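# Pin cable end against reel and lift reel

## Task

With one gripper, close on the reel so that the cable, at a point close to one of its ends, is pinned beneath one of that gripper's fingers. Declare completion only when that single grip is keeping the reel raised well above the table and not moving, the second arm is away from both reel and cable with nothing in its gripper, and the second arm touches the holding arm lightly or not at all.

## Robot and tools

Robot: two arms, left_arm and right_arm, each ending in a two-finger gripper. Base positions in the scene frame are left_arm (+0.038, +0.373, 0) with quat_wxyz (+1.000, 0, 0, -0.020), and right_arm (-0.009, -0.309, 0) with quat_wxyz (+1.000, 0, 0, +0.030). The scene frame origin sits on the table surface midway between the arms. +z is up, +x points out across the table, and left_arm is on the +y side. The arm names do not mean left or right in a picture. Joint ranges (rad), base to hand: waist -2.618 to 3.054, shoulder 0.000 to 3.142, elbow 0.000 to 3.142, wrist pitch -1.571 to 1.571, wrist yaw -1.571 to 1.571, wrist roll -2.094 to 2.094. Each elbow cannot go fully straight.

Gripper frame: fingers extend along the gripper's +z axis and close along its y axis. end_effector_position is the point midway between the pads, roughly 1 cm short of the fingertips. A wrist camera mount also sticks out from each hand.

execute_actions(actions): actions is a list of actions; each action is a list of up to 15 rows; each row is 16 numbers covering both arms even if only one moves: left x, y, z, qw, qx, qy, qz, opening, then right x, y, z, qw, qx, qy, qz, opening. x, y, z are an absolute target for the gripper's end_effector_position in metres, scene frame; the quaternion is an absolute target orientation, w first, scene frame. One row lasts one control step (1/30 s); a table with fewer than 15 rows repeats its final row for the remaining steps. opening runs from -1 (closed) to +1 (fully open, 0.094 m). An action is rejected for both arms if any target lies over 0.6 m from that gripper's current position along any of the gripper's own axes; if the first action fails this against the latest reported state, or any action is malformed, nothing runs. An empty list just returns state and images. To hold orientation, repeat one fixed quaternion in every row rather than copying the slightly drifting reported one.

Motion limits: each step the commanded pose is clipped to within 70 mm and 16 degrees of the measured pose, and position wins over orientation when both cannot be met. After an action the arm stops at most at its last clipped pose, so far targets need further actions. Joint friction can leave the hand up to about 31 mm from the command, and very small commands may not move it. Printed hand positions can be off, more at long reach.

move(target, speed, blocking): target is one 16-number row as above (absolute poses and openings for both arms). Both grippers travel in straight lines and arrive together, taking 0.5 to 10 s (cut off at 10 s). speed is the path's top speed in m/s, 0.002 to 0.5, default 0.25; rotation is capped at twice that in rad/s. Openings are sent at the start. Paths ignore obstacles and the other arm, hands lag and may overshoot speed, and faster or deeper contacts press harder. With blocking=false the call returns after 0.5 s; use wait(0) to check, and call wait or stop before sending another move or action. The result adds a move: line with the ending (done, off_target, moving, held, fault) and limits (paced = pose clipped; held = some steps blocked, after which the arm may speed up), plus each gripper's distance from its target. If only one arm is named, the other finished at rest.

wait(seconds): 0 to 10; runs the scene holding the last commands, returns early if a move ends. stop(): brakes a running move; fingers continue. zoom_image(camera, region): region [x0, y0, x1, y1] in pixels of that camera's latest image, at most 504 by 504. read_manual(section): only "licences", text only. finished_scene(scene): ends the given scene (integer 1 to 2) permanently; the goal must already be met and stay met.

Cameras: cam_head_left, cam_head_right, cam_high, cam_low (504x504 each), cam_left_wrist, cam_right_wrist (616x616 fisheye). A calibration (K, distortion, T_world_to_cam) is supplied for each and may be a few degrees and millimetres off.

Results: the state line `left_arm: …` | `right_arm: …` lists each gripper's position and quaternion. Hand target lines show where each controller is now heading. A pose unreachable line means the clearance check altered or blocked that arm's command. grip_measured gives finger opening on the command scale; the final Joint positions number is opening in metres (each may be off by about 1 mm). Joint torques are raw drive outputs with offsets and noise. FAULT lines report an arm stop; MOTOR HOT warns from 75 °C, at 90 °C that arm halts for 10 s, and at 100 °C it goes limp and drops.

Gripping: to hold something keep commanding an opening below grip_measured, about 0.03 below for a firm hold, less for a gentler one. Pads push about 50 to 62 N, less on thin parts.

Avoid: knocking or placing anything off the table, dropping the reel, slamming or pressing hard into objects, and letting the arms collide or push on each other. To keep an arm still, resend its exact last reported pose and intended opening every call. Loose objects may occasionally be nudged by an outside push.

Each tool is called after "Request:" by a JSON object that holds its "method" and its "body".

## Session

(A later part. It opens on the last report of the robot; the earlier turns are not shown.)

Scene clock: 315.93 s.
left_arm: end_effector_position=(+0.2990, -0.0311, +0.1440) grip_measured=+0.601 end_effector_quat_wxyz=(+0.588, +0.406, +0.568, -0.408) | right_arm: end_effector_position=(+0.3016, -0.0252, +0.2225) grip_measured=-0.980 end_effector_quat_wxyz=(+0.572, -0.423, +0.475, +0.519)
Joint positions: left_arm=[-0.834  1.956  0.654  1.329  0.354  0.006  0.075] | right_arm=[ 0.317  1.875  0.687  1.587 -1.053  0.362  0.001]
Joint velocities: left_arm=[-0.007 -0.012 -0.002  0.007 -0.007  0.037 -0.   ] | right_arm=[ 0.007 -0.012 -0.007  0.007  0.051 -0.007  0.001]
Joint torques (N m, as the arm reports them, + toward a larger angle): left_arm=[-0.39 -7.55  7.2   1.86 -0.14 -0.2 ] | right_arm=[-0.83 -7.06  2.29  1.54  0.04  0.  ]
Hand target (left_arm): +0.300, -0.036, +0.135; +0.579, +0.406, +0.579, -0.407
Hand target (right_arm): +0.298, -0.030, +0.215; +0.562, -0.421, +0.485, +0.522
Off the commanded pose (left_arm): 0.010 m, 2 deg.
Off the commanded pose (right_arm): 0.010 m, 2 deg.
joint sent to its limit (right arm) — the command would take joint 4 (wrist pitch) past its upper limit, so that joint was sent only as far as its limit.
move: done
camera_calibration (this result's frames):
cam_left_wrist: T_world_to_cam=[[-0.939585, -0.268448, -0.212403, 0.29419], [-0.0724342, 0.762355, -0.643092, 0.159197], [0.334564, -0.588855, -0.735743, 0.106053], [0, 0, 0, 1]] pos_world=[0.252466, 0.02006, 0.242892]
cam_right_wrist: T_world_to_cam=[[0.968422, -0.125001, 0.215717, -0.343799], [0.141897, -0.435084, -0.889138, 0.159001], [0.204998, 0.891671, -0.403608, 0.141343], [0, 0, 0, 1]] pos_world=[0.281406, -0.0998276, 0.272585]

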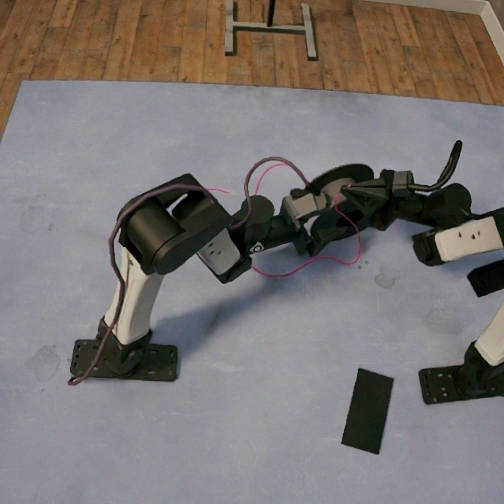

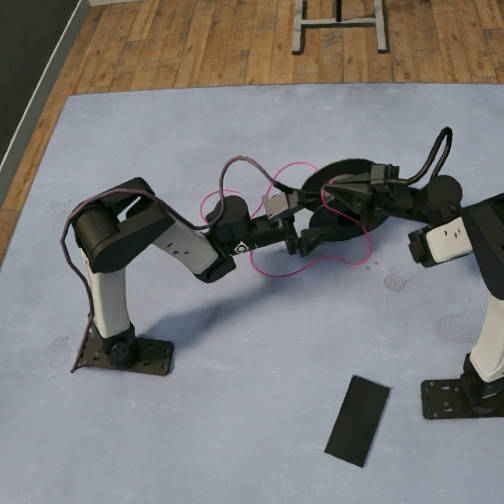

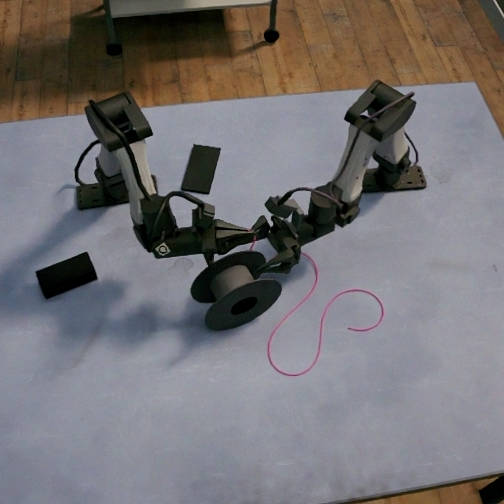

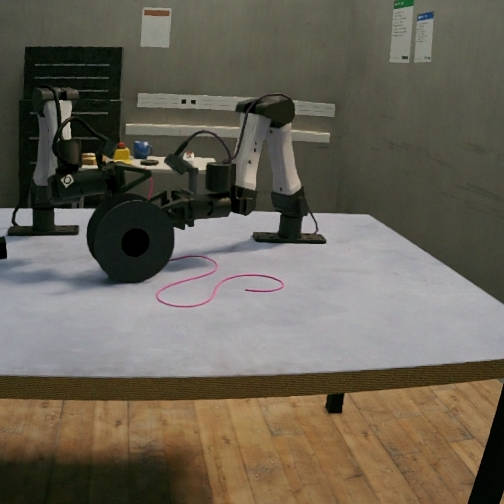

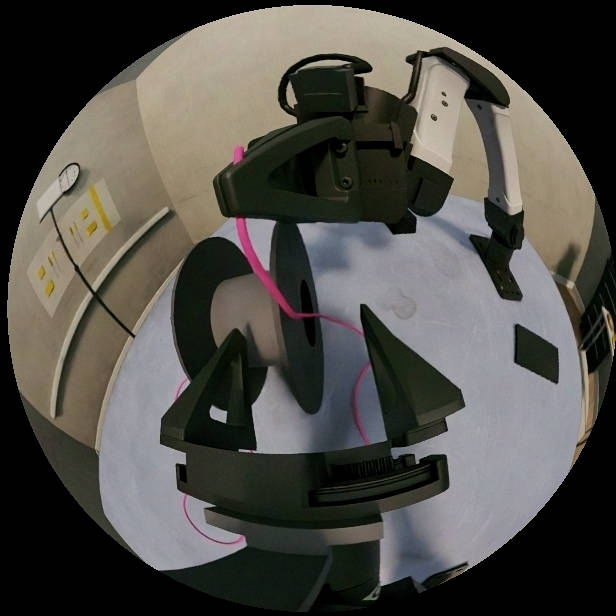

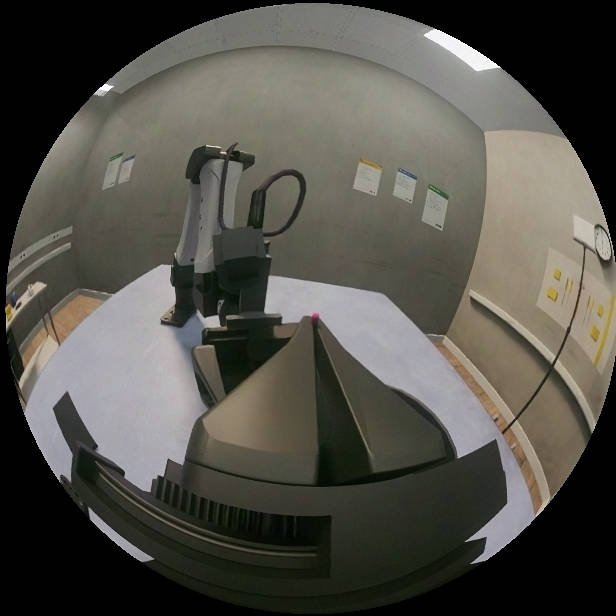

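Request:
{"method": "move", "body": {"target": [0.307,-0.052,0.13,0.579,0.406,0.579,-0.406,0.8,0.28,-0.037,0.22,0.57,-0.412,0.467,0.536,-1], "speed": 0.02}}

Scene clock: 325.20 s.
left_arm: end_effector_position=(+0.3056, -0.0469, +0.1388) grip_measured=+0.798 end_effector_quat_wxyz=(+0.587, +0.406, +0.569, -0.408) | right_arm: end_effector_position=(+0.2833, -0.0319, +0.2198) grip_measured=-0.980 end_effector_quat_wxyz=(+0.564, -0.422, +0.482, +0.522)
Joint positions: left_arm=[-0.85   2.014  0.722  1.315  0.337  0.006  0.084] | right_arm=[ 0.317  1.814  0.604  1.587 -1.059  0.359  0.001]
Joint velocities: left_arm=[ 0.002 -0.007 -0.002  0.051 -0.095  0.007 -0.001] | right_arm=[ 0.012 -0.007 -0.002  0.022 -0.051  0.037 -0.001]
Joint torques (N m, as the arm reports them, + toward a larger angle): left_arm=[-0.35 -8.19  7.27  1.81 -0.11 -0.15] | right_arm=[-0.82 -7.62  2.73  1.56  0.09  0.01]
Hand target (left_arm): +0.307, -0.052, +0.130; +0.579, +0.406, +0.579, -0.406
Hand target (right_arm): +0.280, -0.037, +0.221; +0.562, -0.421, +0.484, +0.522
Off the commanded pose (left_arm): 0.010 m, 2 deg.
Off the commanded pose (right_arm): 0.006 m, 3 deg.
joint sent to its limit (right arm) — the command would take joint 4 (wrist pitch) past its upper limit, so that joint was sent only as far as its limit.
move: off_target (right_arm)
camera_calibration (this result's frames):
cam_left_wrist: T_world_to_cam=[[-0.939757, -0.268842, -0.211141, 0.294907], [-0.0741514, 0.763266, -0.641815, 0.168735], [0.333703, -0.587493, -0.73722, 0.0911929], [0, 0, 0, 1]] pos_world=[0.259221, 0.00406842, 0.237793]
cam_right_wrist: T_world_to_cam=[[0.972801, -0.118059, 0.199298, -0.323767], [0.127829, -0.443902, -0.886911, 0.15949], [0.193177, 0.888264, -0.416737, 0.156106], [0, 0, 0, 1]] pos_world=[0.264417, -0.106089, 0.271034]

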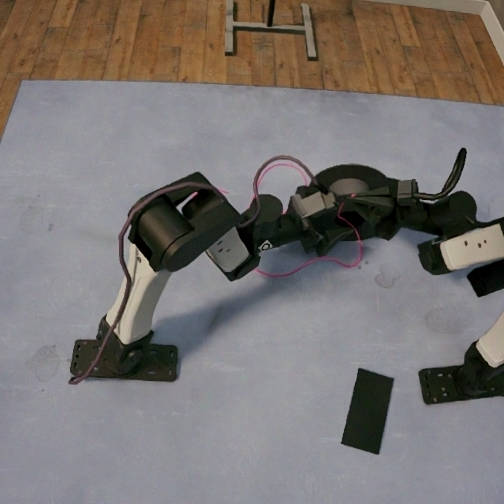

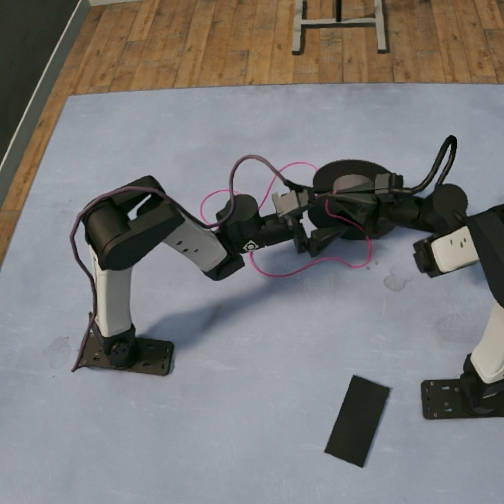

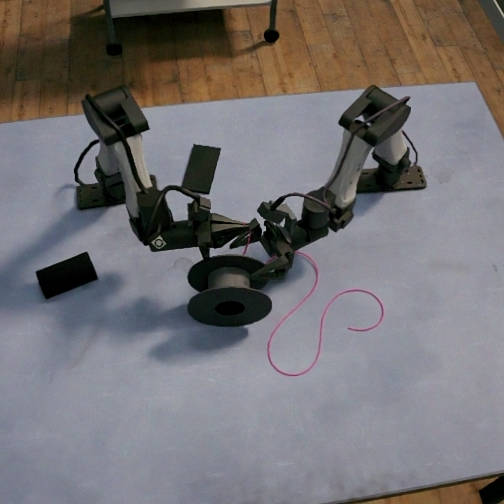

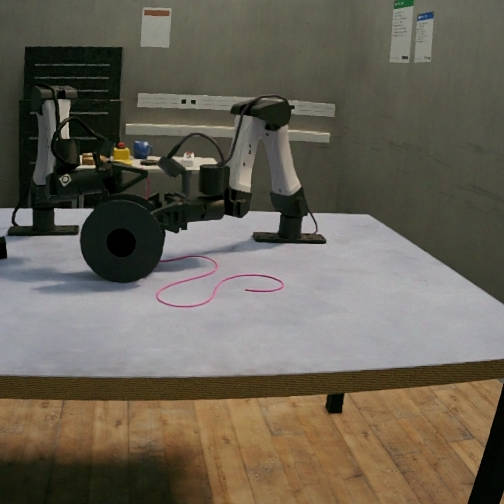

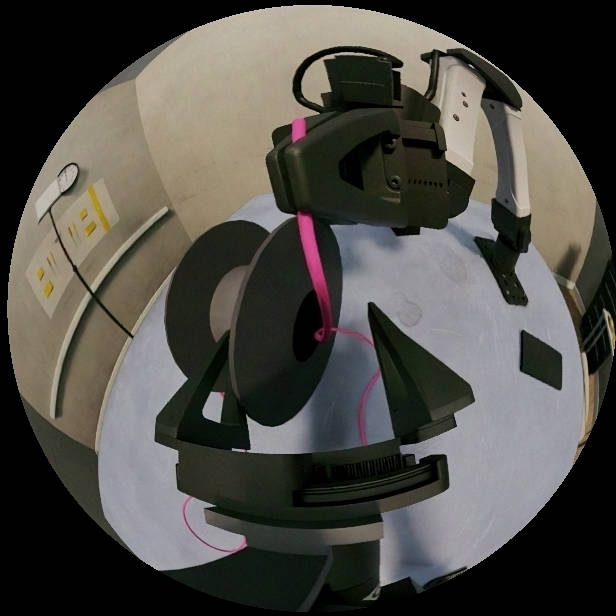

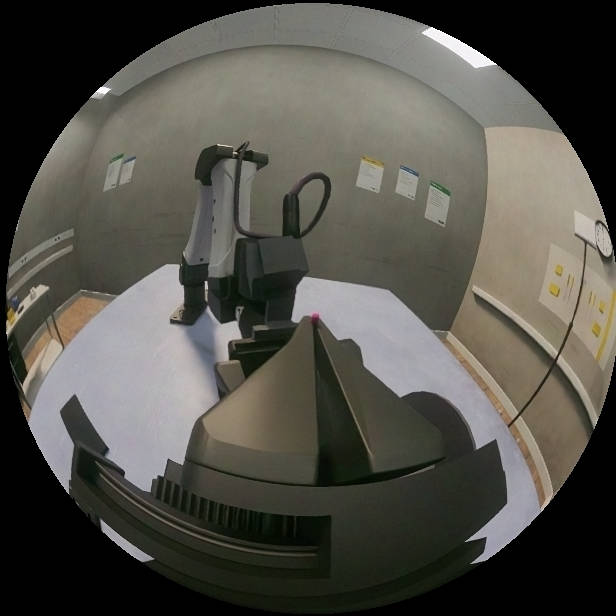

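Request:
{"method": "move", "body": {"target": [0.307,-0.052,0.13,0.579,0.406,0.579,-0.406,-0.5,0.28,-0.037,0.22,0.57,-0.412,0.467,0.536,-1]}}

Request:
{"method": "move", "body": {"target": [0.307,-0.052,0.13,0.579,0.406,0.579,-0.406,-1,0.28,-0.037,0.22,0.57,-0.412,0.467,0.536,-1]}}

Request:
{"method": "zoom_image", "body": {"camera": "cam_left_wrist", "region": [200,200,450,450]}}

Scene clock: 332.00 s.
left_arm: end_effector_position=(+0.3063, -0.0466, +0.1403) grip_measured=-0.498 end_effector_quat_wxyz=(+0.590, +0.405, +0.567, -0.407) | right_arm: end_effector_position=(+0.2834, -0.0320, +0.2198) grip_measured=-0.980 end_effector_quat_wxyz=(+0.564, -0.422, +0.481, +0.521)
Joint positions: left_arm=[-0.85   2.014  0.723  1.321  0.334  0.006  0.024] | right_arm=[ 0.317  1.814  0.604  1.587 -1.059  0.358  0.001]
Joint velocities: left_arm=[ 0.002 -0.017  0.012  0.037 -0.022  0.051 -0.   ] | right_arm=[-0.037 -0.007 -0.007  0.037 -0.022  0.037 -0.002]
Joint torques (N m, as the arm reports them, + toward a larger angle): left_arm=[-0.35 -8.31  7.27  1.78 -0.09 -0.15] | right_arm=[-0.8  -7.62  2.67  1.56  0.1   0.02]
Hand target (left_arm): +0.307, -0.052, +0.130; +0.579, +0.406, +0.579, -0.406
Hand target (right_arm): +0.280, -0.037, +0.220; +0.562, -0.421, +0.485, +0.522
Off the commanded pose (left_arm): 0.012 m, 2 deg.
Off the commanded pose (right_arm): 0.006 m, 3 deg.
joint sent to its limit (right arm) — the command would take joint 4 (wrist pitch) past its upper limit, so that joint was sent only as far as its limit.
move: off_target (left_arm, right_arm)
camera_calibration (this result's frames):
cam_left_wrist: T_world_to_cam=[[-0.937894, -0.273127, -0.21391, 0.295565], [-0.0739522, 0.759819, -0.645915, 0.169967], [0.33895, -0.589981, -0.732827, 0.08994], [0, 0, 0, 1]] pos_world=[0.259293, 0.00464511, 0.238919]
cam_right_wrist: T_world_to_cam=[[0.972439, -0.118667, 0.200702, -0.324057], [0.128828, -0.444006, -0.886714, 0.159167], [0.194336, 0.888131, -0.416481, 0.155723], [0, 0, 0, 1]] pos_world=[0.264358, -0.106086, 0.27103]

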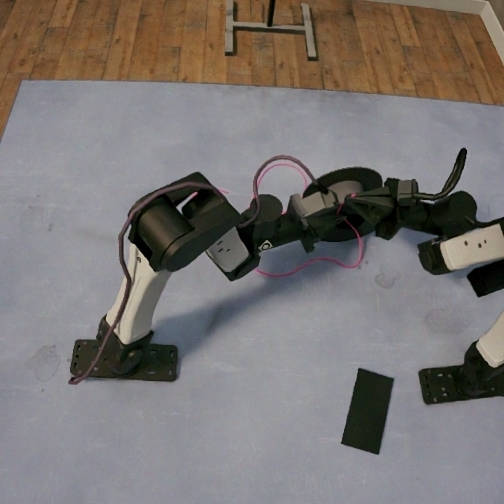

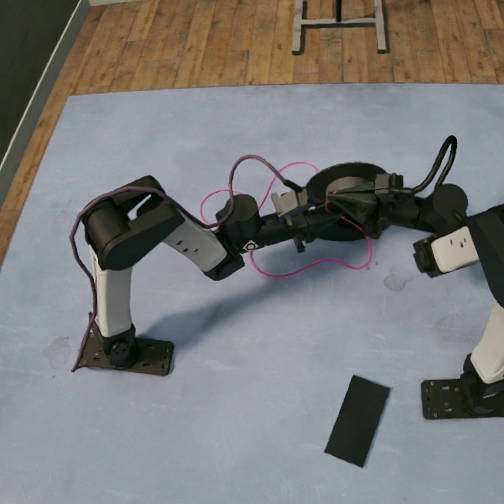

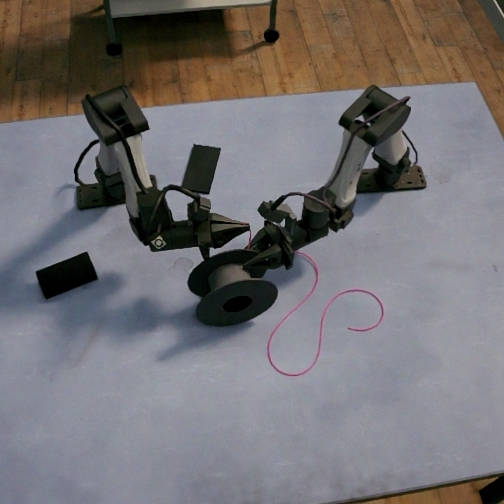

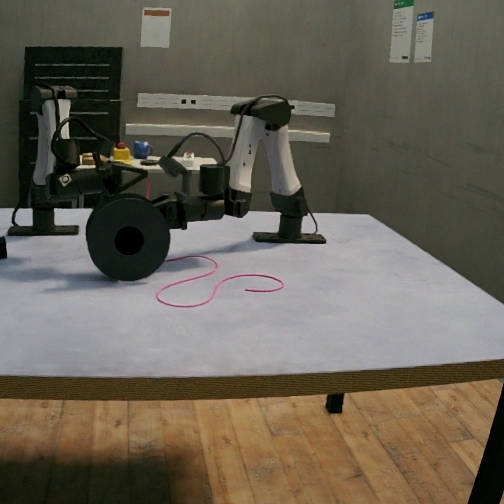

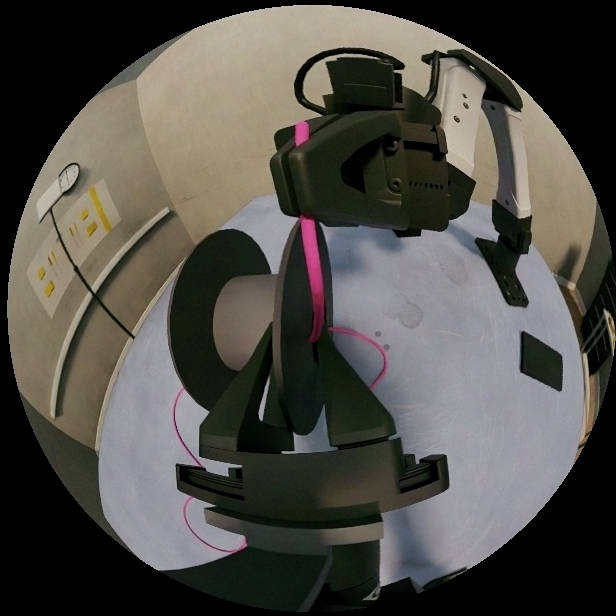

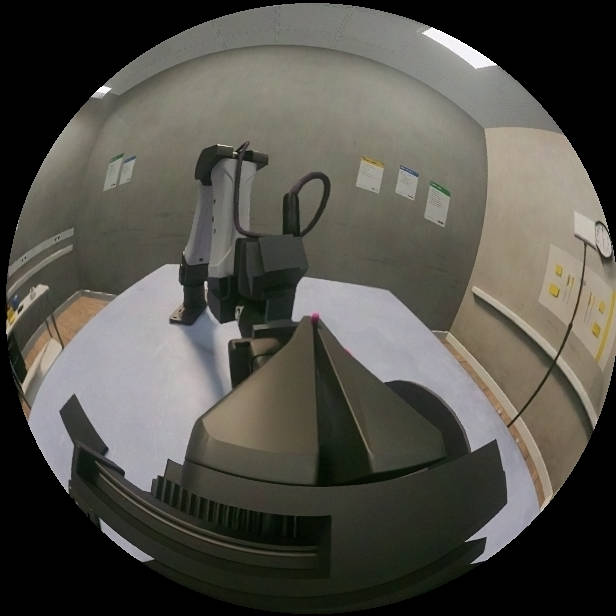

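Scene clock: 332.70 s.
left_arm: end_effector_position=(+0.2970, -0.0508, +0.1412) grip_measured=-0.892 end_effector_quat_wxyz=(+0.585, +0.417, +0.556, -0.417) | right_arm: end_effector_position=(+0.2879, -0.0338, +0.2222) grip_measured=-0.980 end_effector_quat_wxyz=(+0.574, -0.419, +0.480, +0.514)
Joint positions: left_arm=[-0.86   2.014  0.721  1.327  0.363  0.011  0.005] | right_arm=[ 0.311  1.814  0.61   1.587 -1.045  0.348  0.001]
Joint velocities: left_arm=[-0.002 -0.017 -0.002  0.037 -0.007  0.051 -0.003] | right_arm=[ 0.002  0.002 -0.017 -0.022  0.022 -0.022 -0.001]
Joint torques (N m, as the arm reports them, + toward a larger angle): left_arm=[ 0.49 -8.22  7.2   1.74 -0.44 -0.21] | right_arm=[-0.36 -7.6   2.31  1.56 -0.06  0.12]
Hand target (left_arm): +0.307, -0.051, +0.130; +0.579, +0.406, +0.579, -0.406
Hand target (right_arm): +0.280, -0.037, +0.220; +0.562, -0.421, +0.485, +0.522
Off the commanded pose (left_arm): 0.015 m, 3 deg.
Off the commanded pose (right_arm): 0.009 m, 3 deg.
joint sent to its limit (right arm) — the command would take joint 4 (wrist pitch) past its upper limit, so that joint was sent only as far as its limit.
move: off_target (left_arm, right_arm)
camera_calibration (this result's frames):
cam_left_wrist: T_world_to_cam=[[-0.945978, -0.236556, -0.221736, 0.291217], [-0.0386087, 0.761202, -0.647365, 0.162796], [0.321924, -0.603832, -0.729213, 0.0951292], [0, 0, 0, 1]] pos_world=[0.251146, 0.00241087, 0.239331]
cam_right_wrist: T_world_to_cam=[[0.967098, -0.139536, 0.212723, -0.330957], [0.13151, -0.441575, -0.887534, 0.159383], [0.217776, 0.886307, -0.408696, 0.148894], [0, 0, 0, 1]] pos_world=[0.266682, -0.107766, 0.272712]

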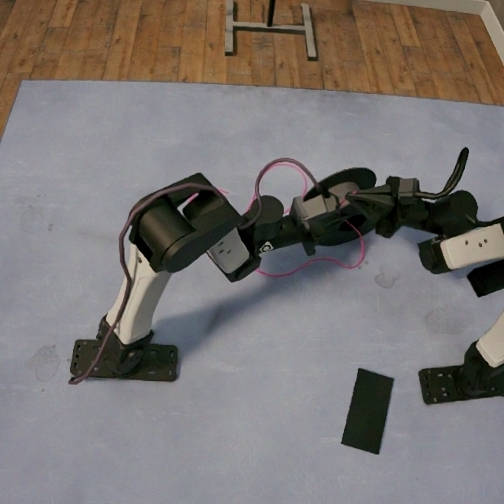

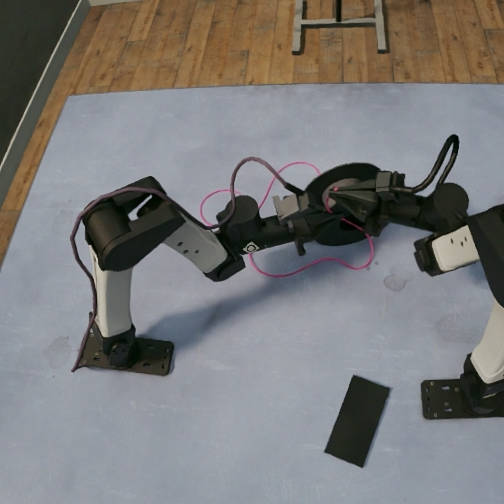

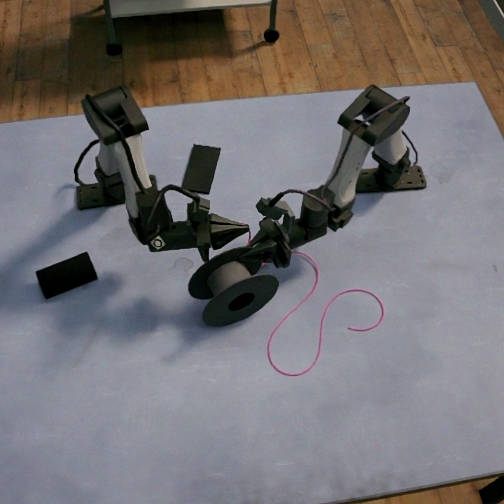

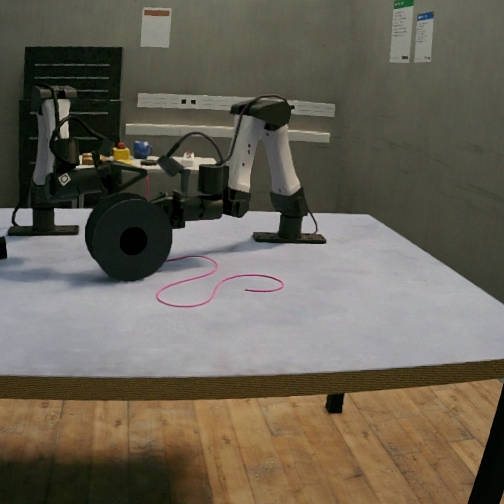

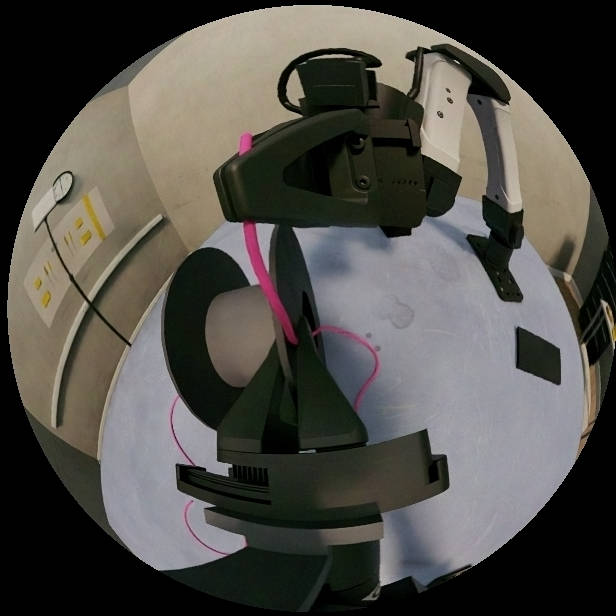

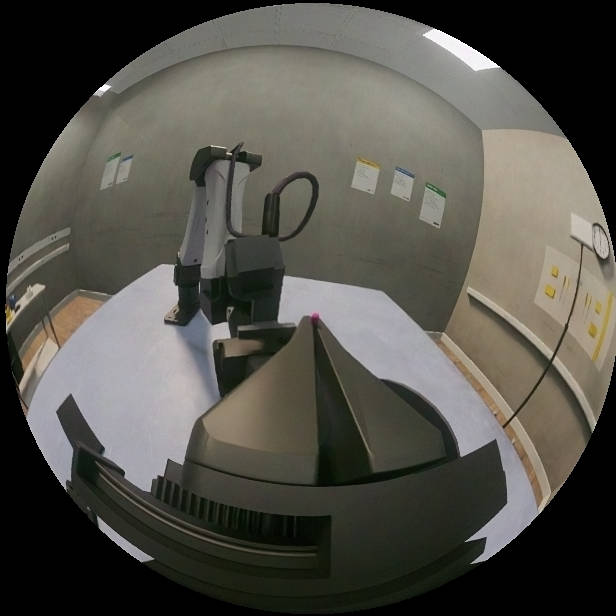

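Region (200, 200, 450, 450) of cam_left_wrist's 616x616 image, scaled by 2.016, with more detail than that image has.

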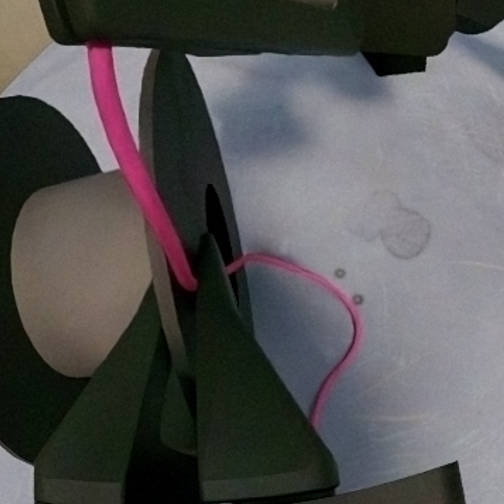

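Trapped. Release, retreat, lift.

Request:
{"method": "move", "body": {"target": [0.297,-0.051,0.135,0.585,0.417,0.556,-0.417,-1,0.288,-0.034,0.222,0.57,-0.412,0.467,0.536,0]}}

Request:
{"method": "move", "body": {"target": [0.297,-0.051,0.135,0.585,0.417,0.556,-0.417,-1,0.27,-0.2,0.27,0.5,-0.5,0.5,0.5,0], "speed": 0.15}}

Request:
{"method": "move", "body": {"target": [0.28,0.06,0.36,0.585,0.417,0.556,-0.417,-1,0.25,-0.25,0.27,0.5,-0.5,0.5,0.5,0], "speed": 0.08}}

Scene clock: 339.70 s.
left_arm: end_effector_position=(+0.3031, -0.0479, +0.1418) grip_measured=-0.892 end_effector_quat_wxyz=(+0.591, +0.409, +0.561, -0.410) | right_arm: end_effector_position=(+0.2853, -0.0332, +0.2214) grip_measured=-0.002 end_effector_quat_wxyz=(+0.564, -0.420, +0.483, +0.523)
Joint positions: left_arm=[-0.853  2.014  0.721  1.329  0.343  0.011  0.005] | right_arm=[ 0.312  1.814  0.61   1.586 -1.061  0.369  0.047]
Joint velocities: left_arm=[-0.012  0.002 -0.002  0.007 -0.022  0.051  0.   ] | right_arm=[-0.007 -0.017 -0.017 -0.007  0.037 -0.037  0.001]
Joint torques (N m, as the arm reports them, + toward a larger angle): left_arm=[-0.29 -7.99  5.71  2.17  0.17 -0.1 ] | right_arm=[-0.38 -5.79  4.97  1.57  0.18  0.01]
Hand target (left_arm): +0.297, -0.051, +0.135; +0.585, +0.417, +0.557, -0.417
Hand target (right_arm): +0.288, -0.034, +0.222; +0.563, -0.419, +0.483, +0.524
Off the commanded pose (left_arm): 0.010 m, 2 deg.
Off the commanded pose (right_arm): 0.003 m, 3 deg.
joint sent to its limit (right arm) — the command would take joint 4 (wrist pitch) past its upper limit, so that joint was sent only as far as its limit.
move: off_target (right_arm)
camera_calibration (this result's frames):
cam_left_wrist: T_world_to_cam=[[-0.939212, -0.262226, -0.221627, 0.294526], [-0.0585499, 0.758379, -0.649179, 0.167374], [0.338309, -0.596741, -0.727631, 0.0904765], [0, 0, 0, 1]] pos_world=[0.255813, 0.00429073, 0.239764]
cam_right_wrist: T_world_to_cam=[[0.973507, -0.120587, 0.194275, -0.325302], [0.122557, -0.44211, -0.888549, 0.162005], [0.193038, 0.888818, -0.415618, 0.15729], [0, 0, 0, 1]] pos_world=[0.266466, -0.107406, 0.27252]

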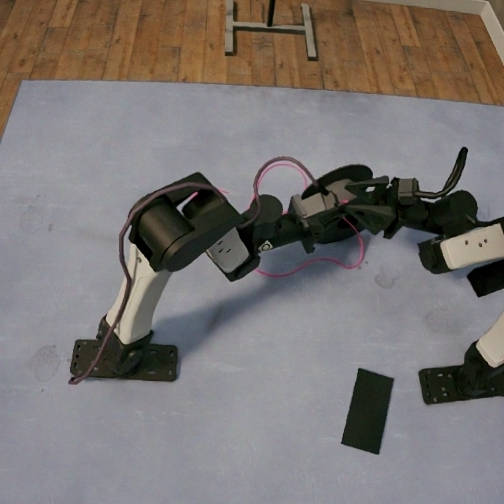

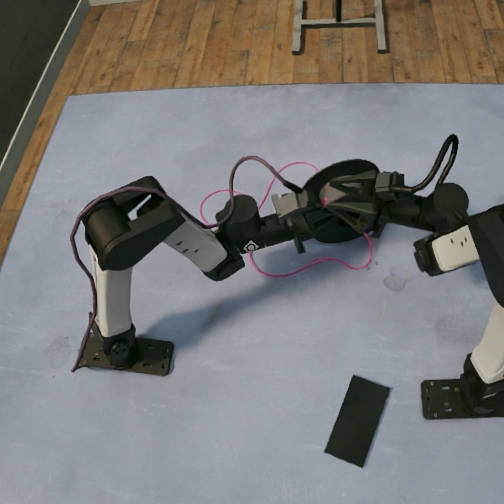

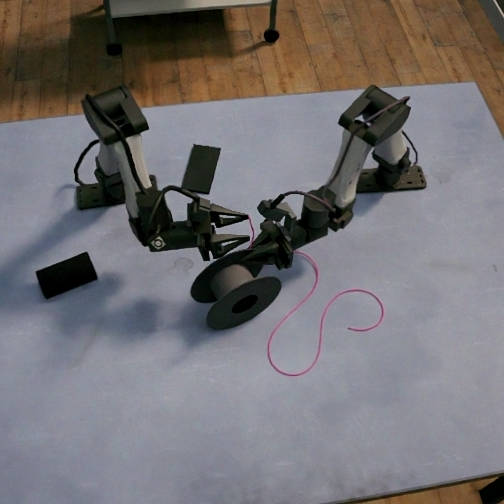

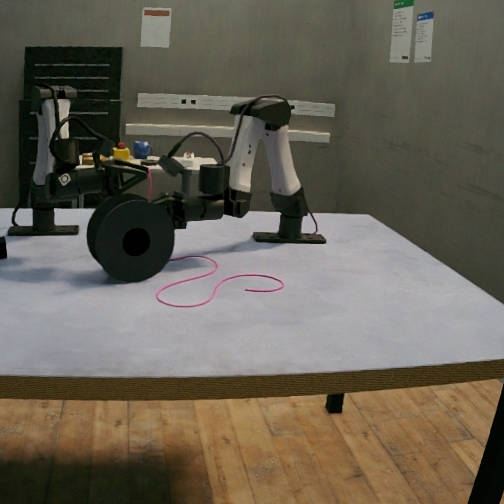

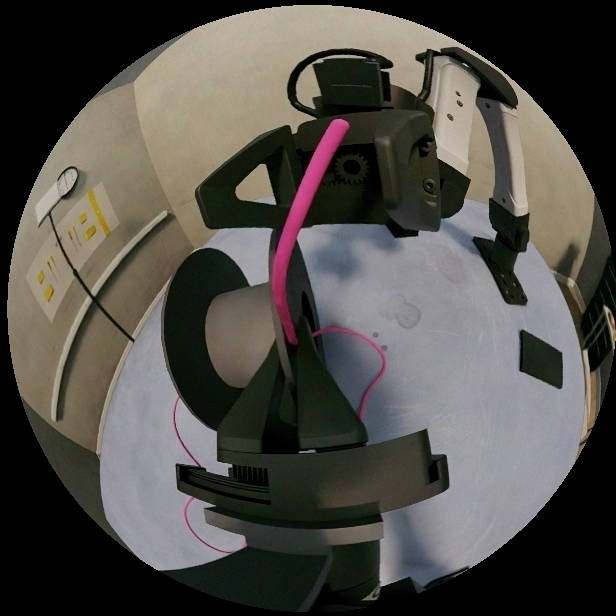

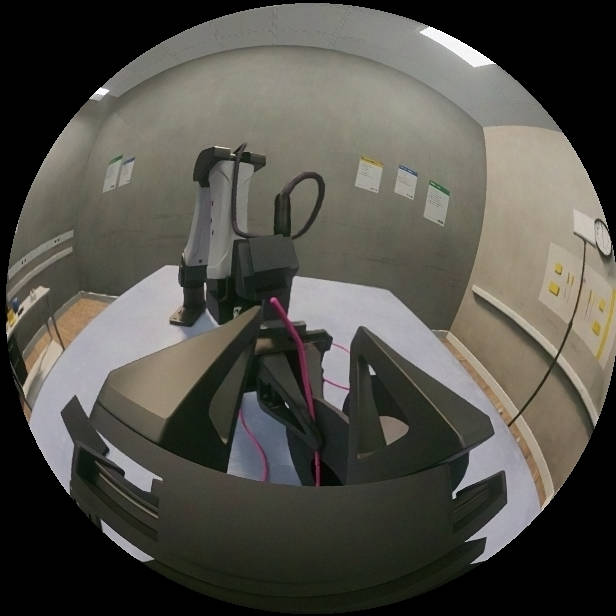

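Scene clock: 341.30 s.
left_arm: end_effector_position=(+0.3027, -0.0480, +0.1418) grip_measured=-0.892 end_effector_quat_wxyz=(+0.591, +0.410, +0.561, -0.411) | right_arm: end_effector_position=(+0.2754, -0.1986, +0.2712) grip_measured=-0.002 end_effector_quat_wxyz=(+0.561, -0.435, +0.553, +0.436)
Joint positions: left_arm=[-0.853  2.014  0.721  1.329  0.345  0.011  0.005] | right_arm=[-0.29   1.46   0.57   1.567 -1.554  0.67   0.047]
Joint velocities: left_arm=[-0.007 -0.002  0.007  0.007 -0.037  0.007  0.001] | right_arm=[-0.007  0.002  0.007  0.022 -0.037  0.037 -0.   ]
Joint torques (N m, as the arm reports them, + toward a larger angle): left_arm=[-0.21 -7.86  5.73  2.17  0.14 -0.06] | right_arm=[-0.98 -5.12  3.63  1.    0.29  0.04]
Hand target (left_arm): +0.297, -0.051, +0.135; +0.585, +0.417, +0.556, -0.417
Hand target (right_arm): +0.271, -0.201, +0.270; +0.561, -0.433, +0.556, +0.434
Off the commanded pose (left_arm): 0.009 m, 1 deg.
Off the commanded pose (right_arm): 0.006 m, 14 deg.
joint sent to its limit (right arm) — the command would take joint 5 (wrist yaw) past its lower limit, so that joint was sent only as far as its limit.
move: off_target (right_arm)
camera_calibration (this result's frames):
cam_left_wrist: T_world_to_cam=[[-0.939794, -0.260065, -0.221704, 0.294433], [-0.056772, 0.758545, -0.649143, 0.166911], [0.336992, -0.597474, -0.727641, 0.0908866], [0, 0, 0, 1]] pos_world=[0.255554, 0.00426449, 0.239759]
cam_right_wrist: T_world_to_cam=[[0.948319, -0.216786, 0.231721, -0.36765], [0.0562542, -0.603826, -0.795128, 0.0951566], [0.312292, 0.767071, -0.560425, 0.309204], [0, 0, 0, 1]] pos_world=[0.246735, -0.259424, 0.334139]

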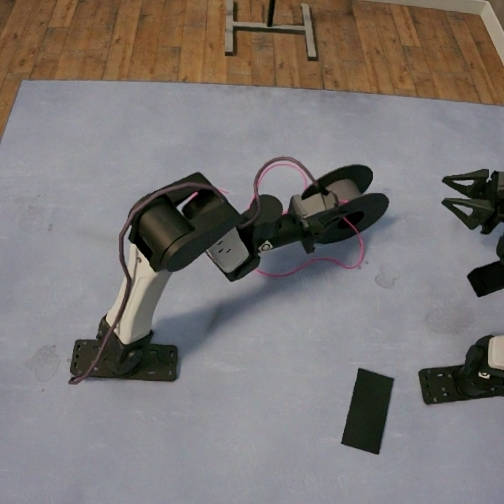

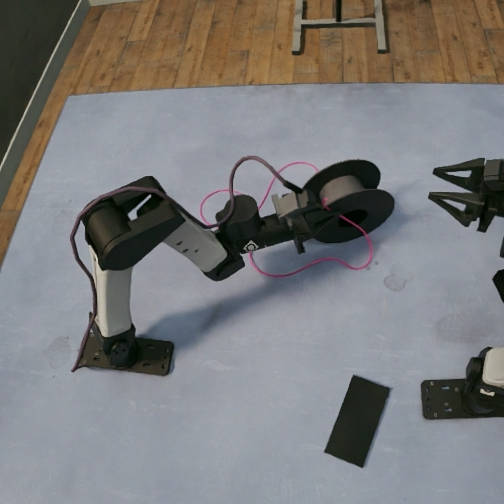

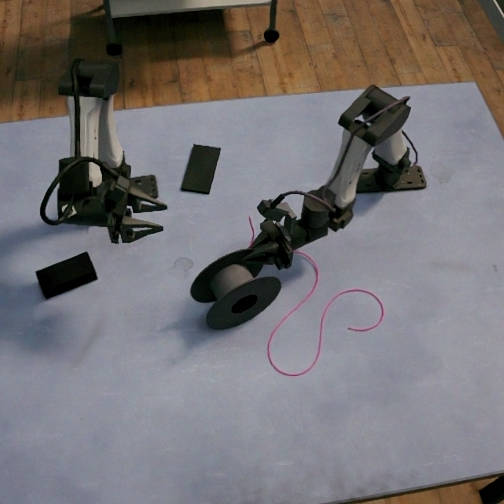

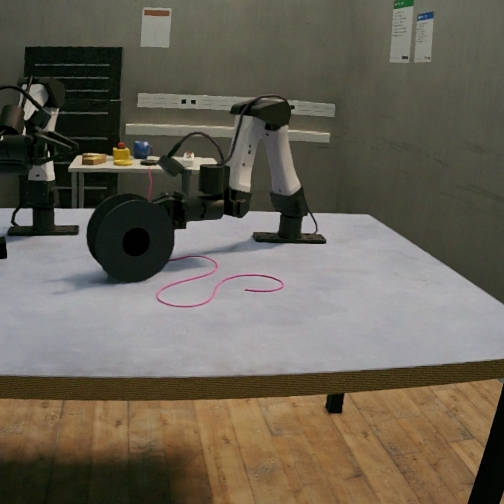

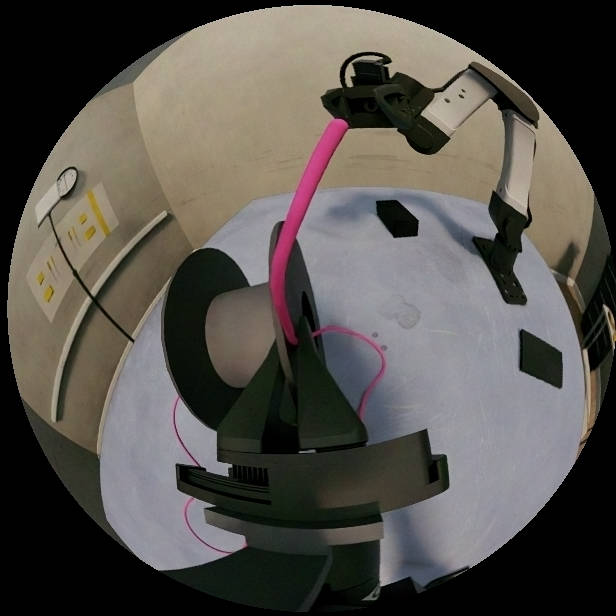

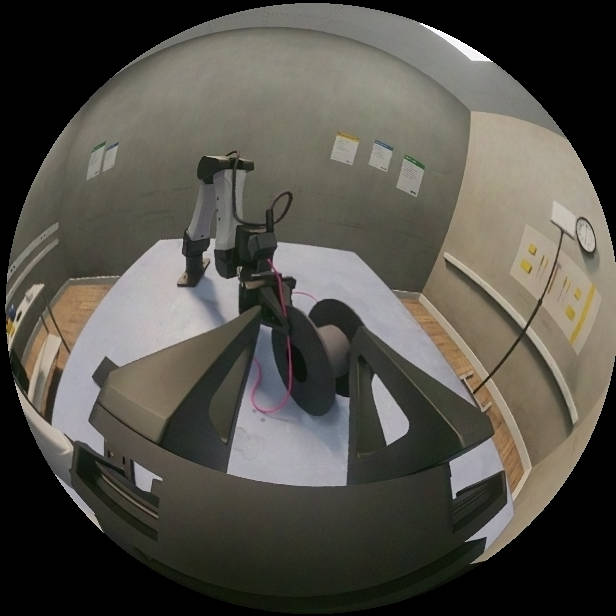

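Scene clock: 344.93 s.
left_arm: end_effector_position=(+0.2826, +0.0578, +0.3336) grip_measured=-0.892 end_effector_quat_wxyz=(+0.556, +0.420, +0.588, -0.412) | right_arm: end_effector_position=(+0.2545, -0.2489, +0.2723) grip_measured=-0.002 end_effector_quat_wxyz=(+0.607, -0.365, +0.601, +0.369)
Joint positions: left_arm=[-0.631  1.176  0.887  0.238  0.587  0.01   0.005] | right_arm=[-0.527  1.277  0.427  1.567 -1.555  0.718  0.047]
Joint velocities: left_arm=[ 0.002  0.007 -0.017  0.022  0.022  0.037 -0.001] | right_arm=[ 0.002 -0.007  0.002 -0.022 -0.022  0.007  0.   ]
Joint torques (N m, as the arm reports them, + toward a larger angle): left_arm=[ 0.72 -6.55 11.32  2.25  0.14 -0.08] | right_arm=[-1.05 -3.68  3.71  0.95  0.35 -0.02]
Hand target (left_arm): +0.279, +0.062, +0.362; +0.586, +0.419, +0.556, -0.415
Hand target (right_arm): +0.250, -0.250, +0.271; +0.608, -0.363, +0.604, +0.365
Off the commanded pose (left_arm): 0.027 m, 5 deg.
Off the commanded pose (right_arm): 0.005 m, 27 deg; orientation clipped at the last step of the last action.
joint sent to its limit (right arm) — the command would take joint 5 (wrist yaw) past its lower limit, so that joint was sent only as far as its limit.
move: off_target (left_arm, right_arm); limits=paced
camera_calibration (this result's frames):
cam_left_wrist: T_world_to_cam=[[-0.957383, -0.229381, -0.175503, 0.333365], [-0.0815484, 0.797617, -0.597626, 0.197576], [0.277068, -0.557845, -0.782331, 0.333379], [0, 0, 0, 1]] pos_world=[0.242902, 0.104852, 0.437396]
cam_right_wrist: T_world_to_cam=[[0.872647, -0.433022, 0.225785, -0.391876], [-0.0908137, -0.598168, -0.796209, 0.105945], [0.479833, 0.674305, -0.561314, 0.28942], [0, 0, 0, 1]] pos_world=[0.212718, -0.301476, 0.335289]

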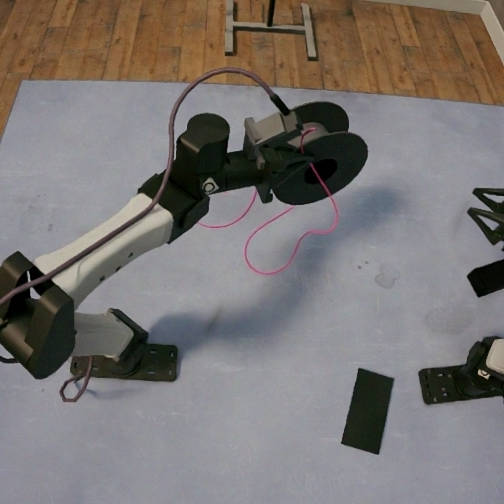

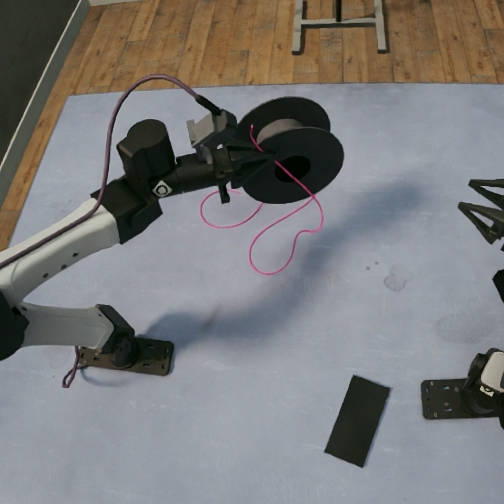

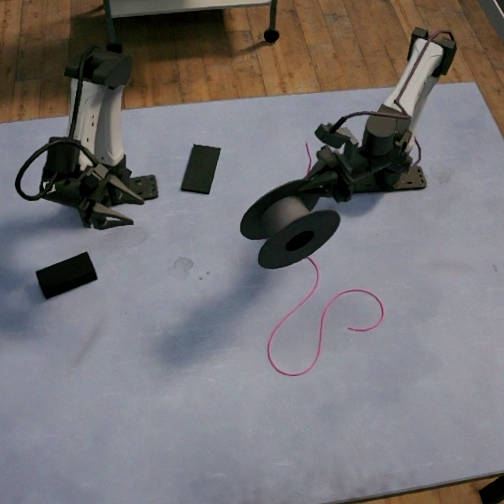

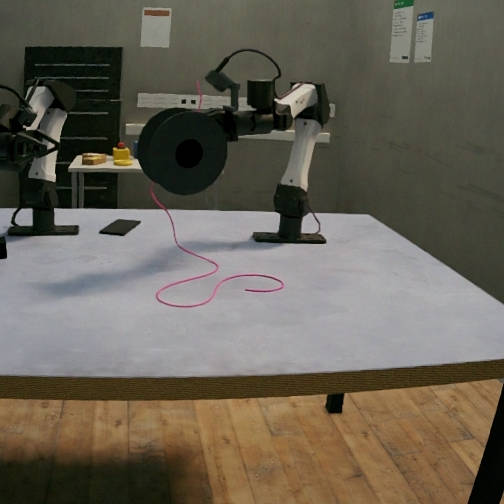

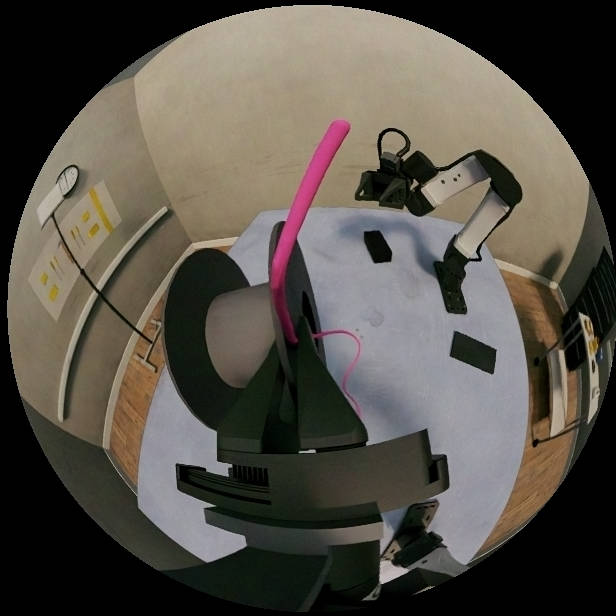

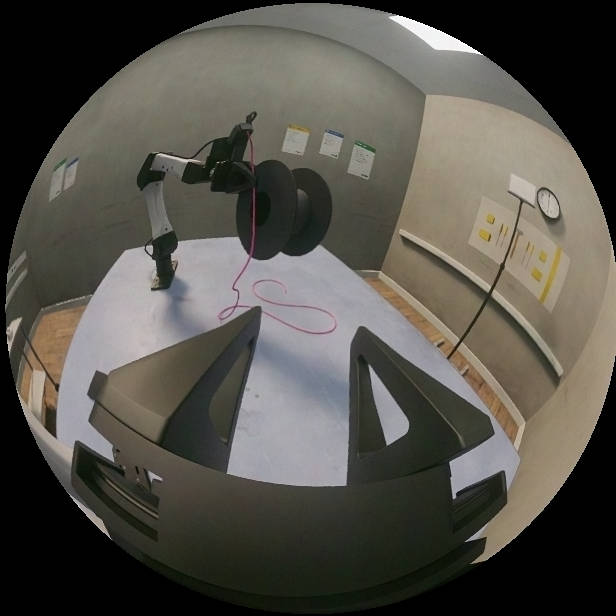

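Request:
{"method": "finished_scene", "body": {"scene": 1}}

The scene is finished: the task was done.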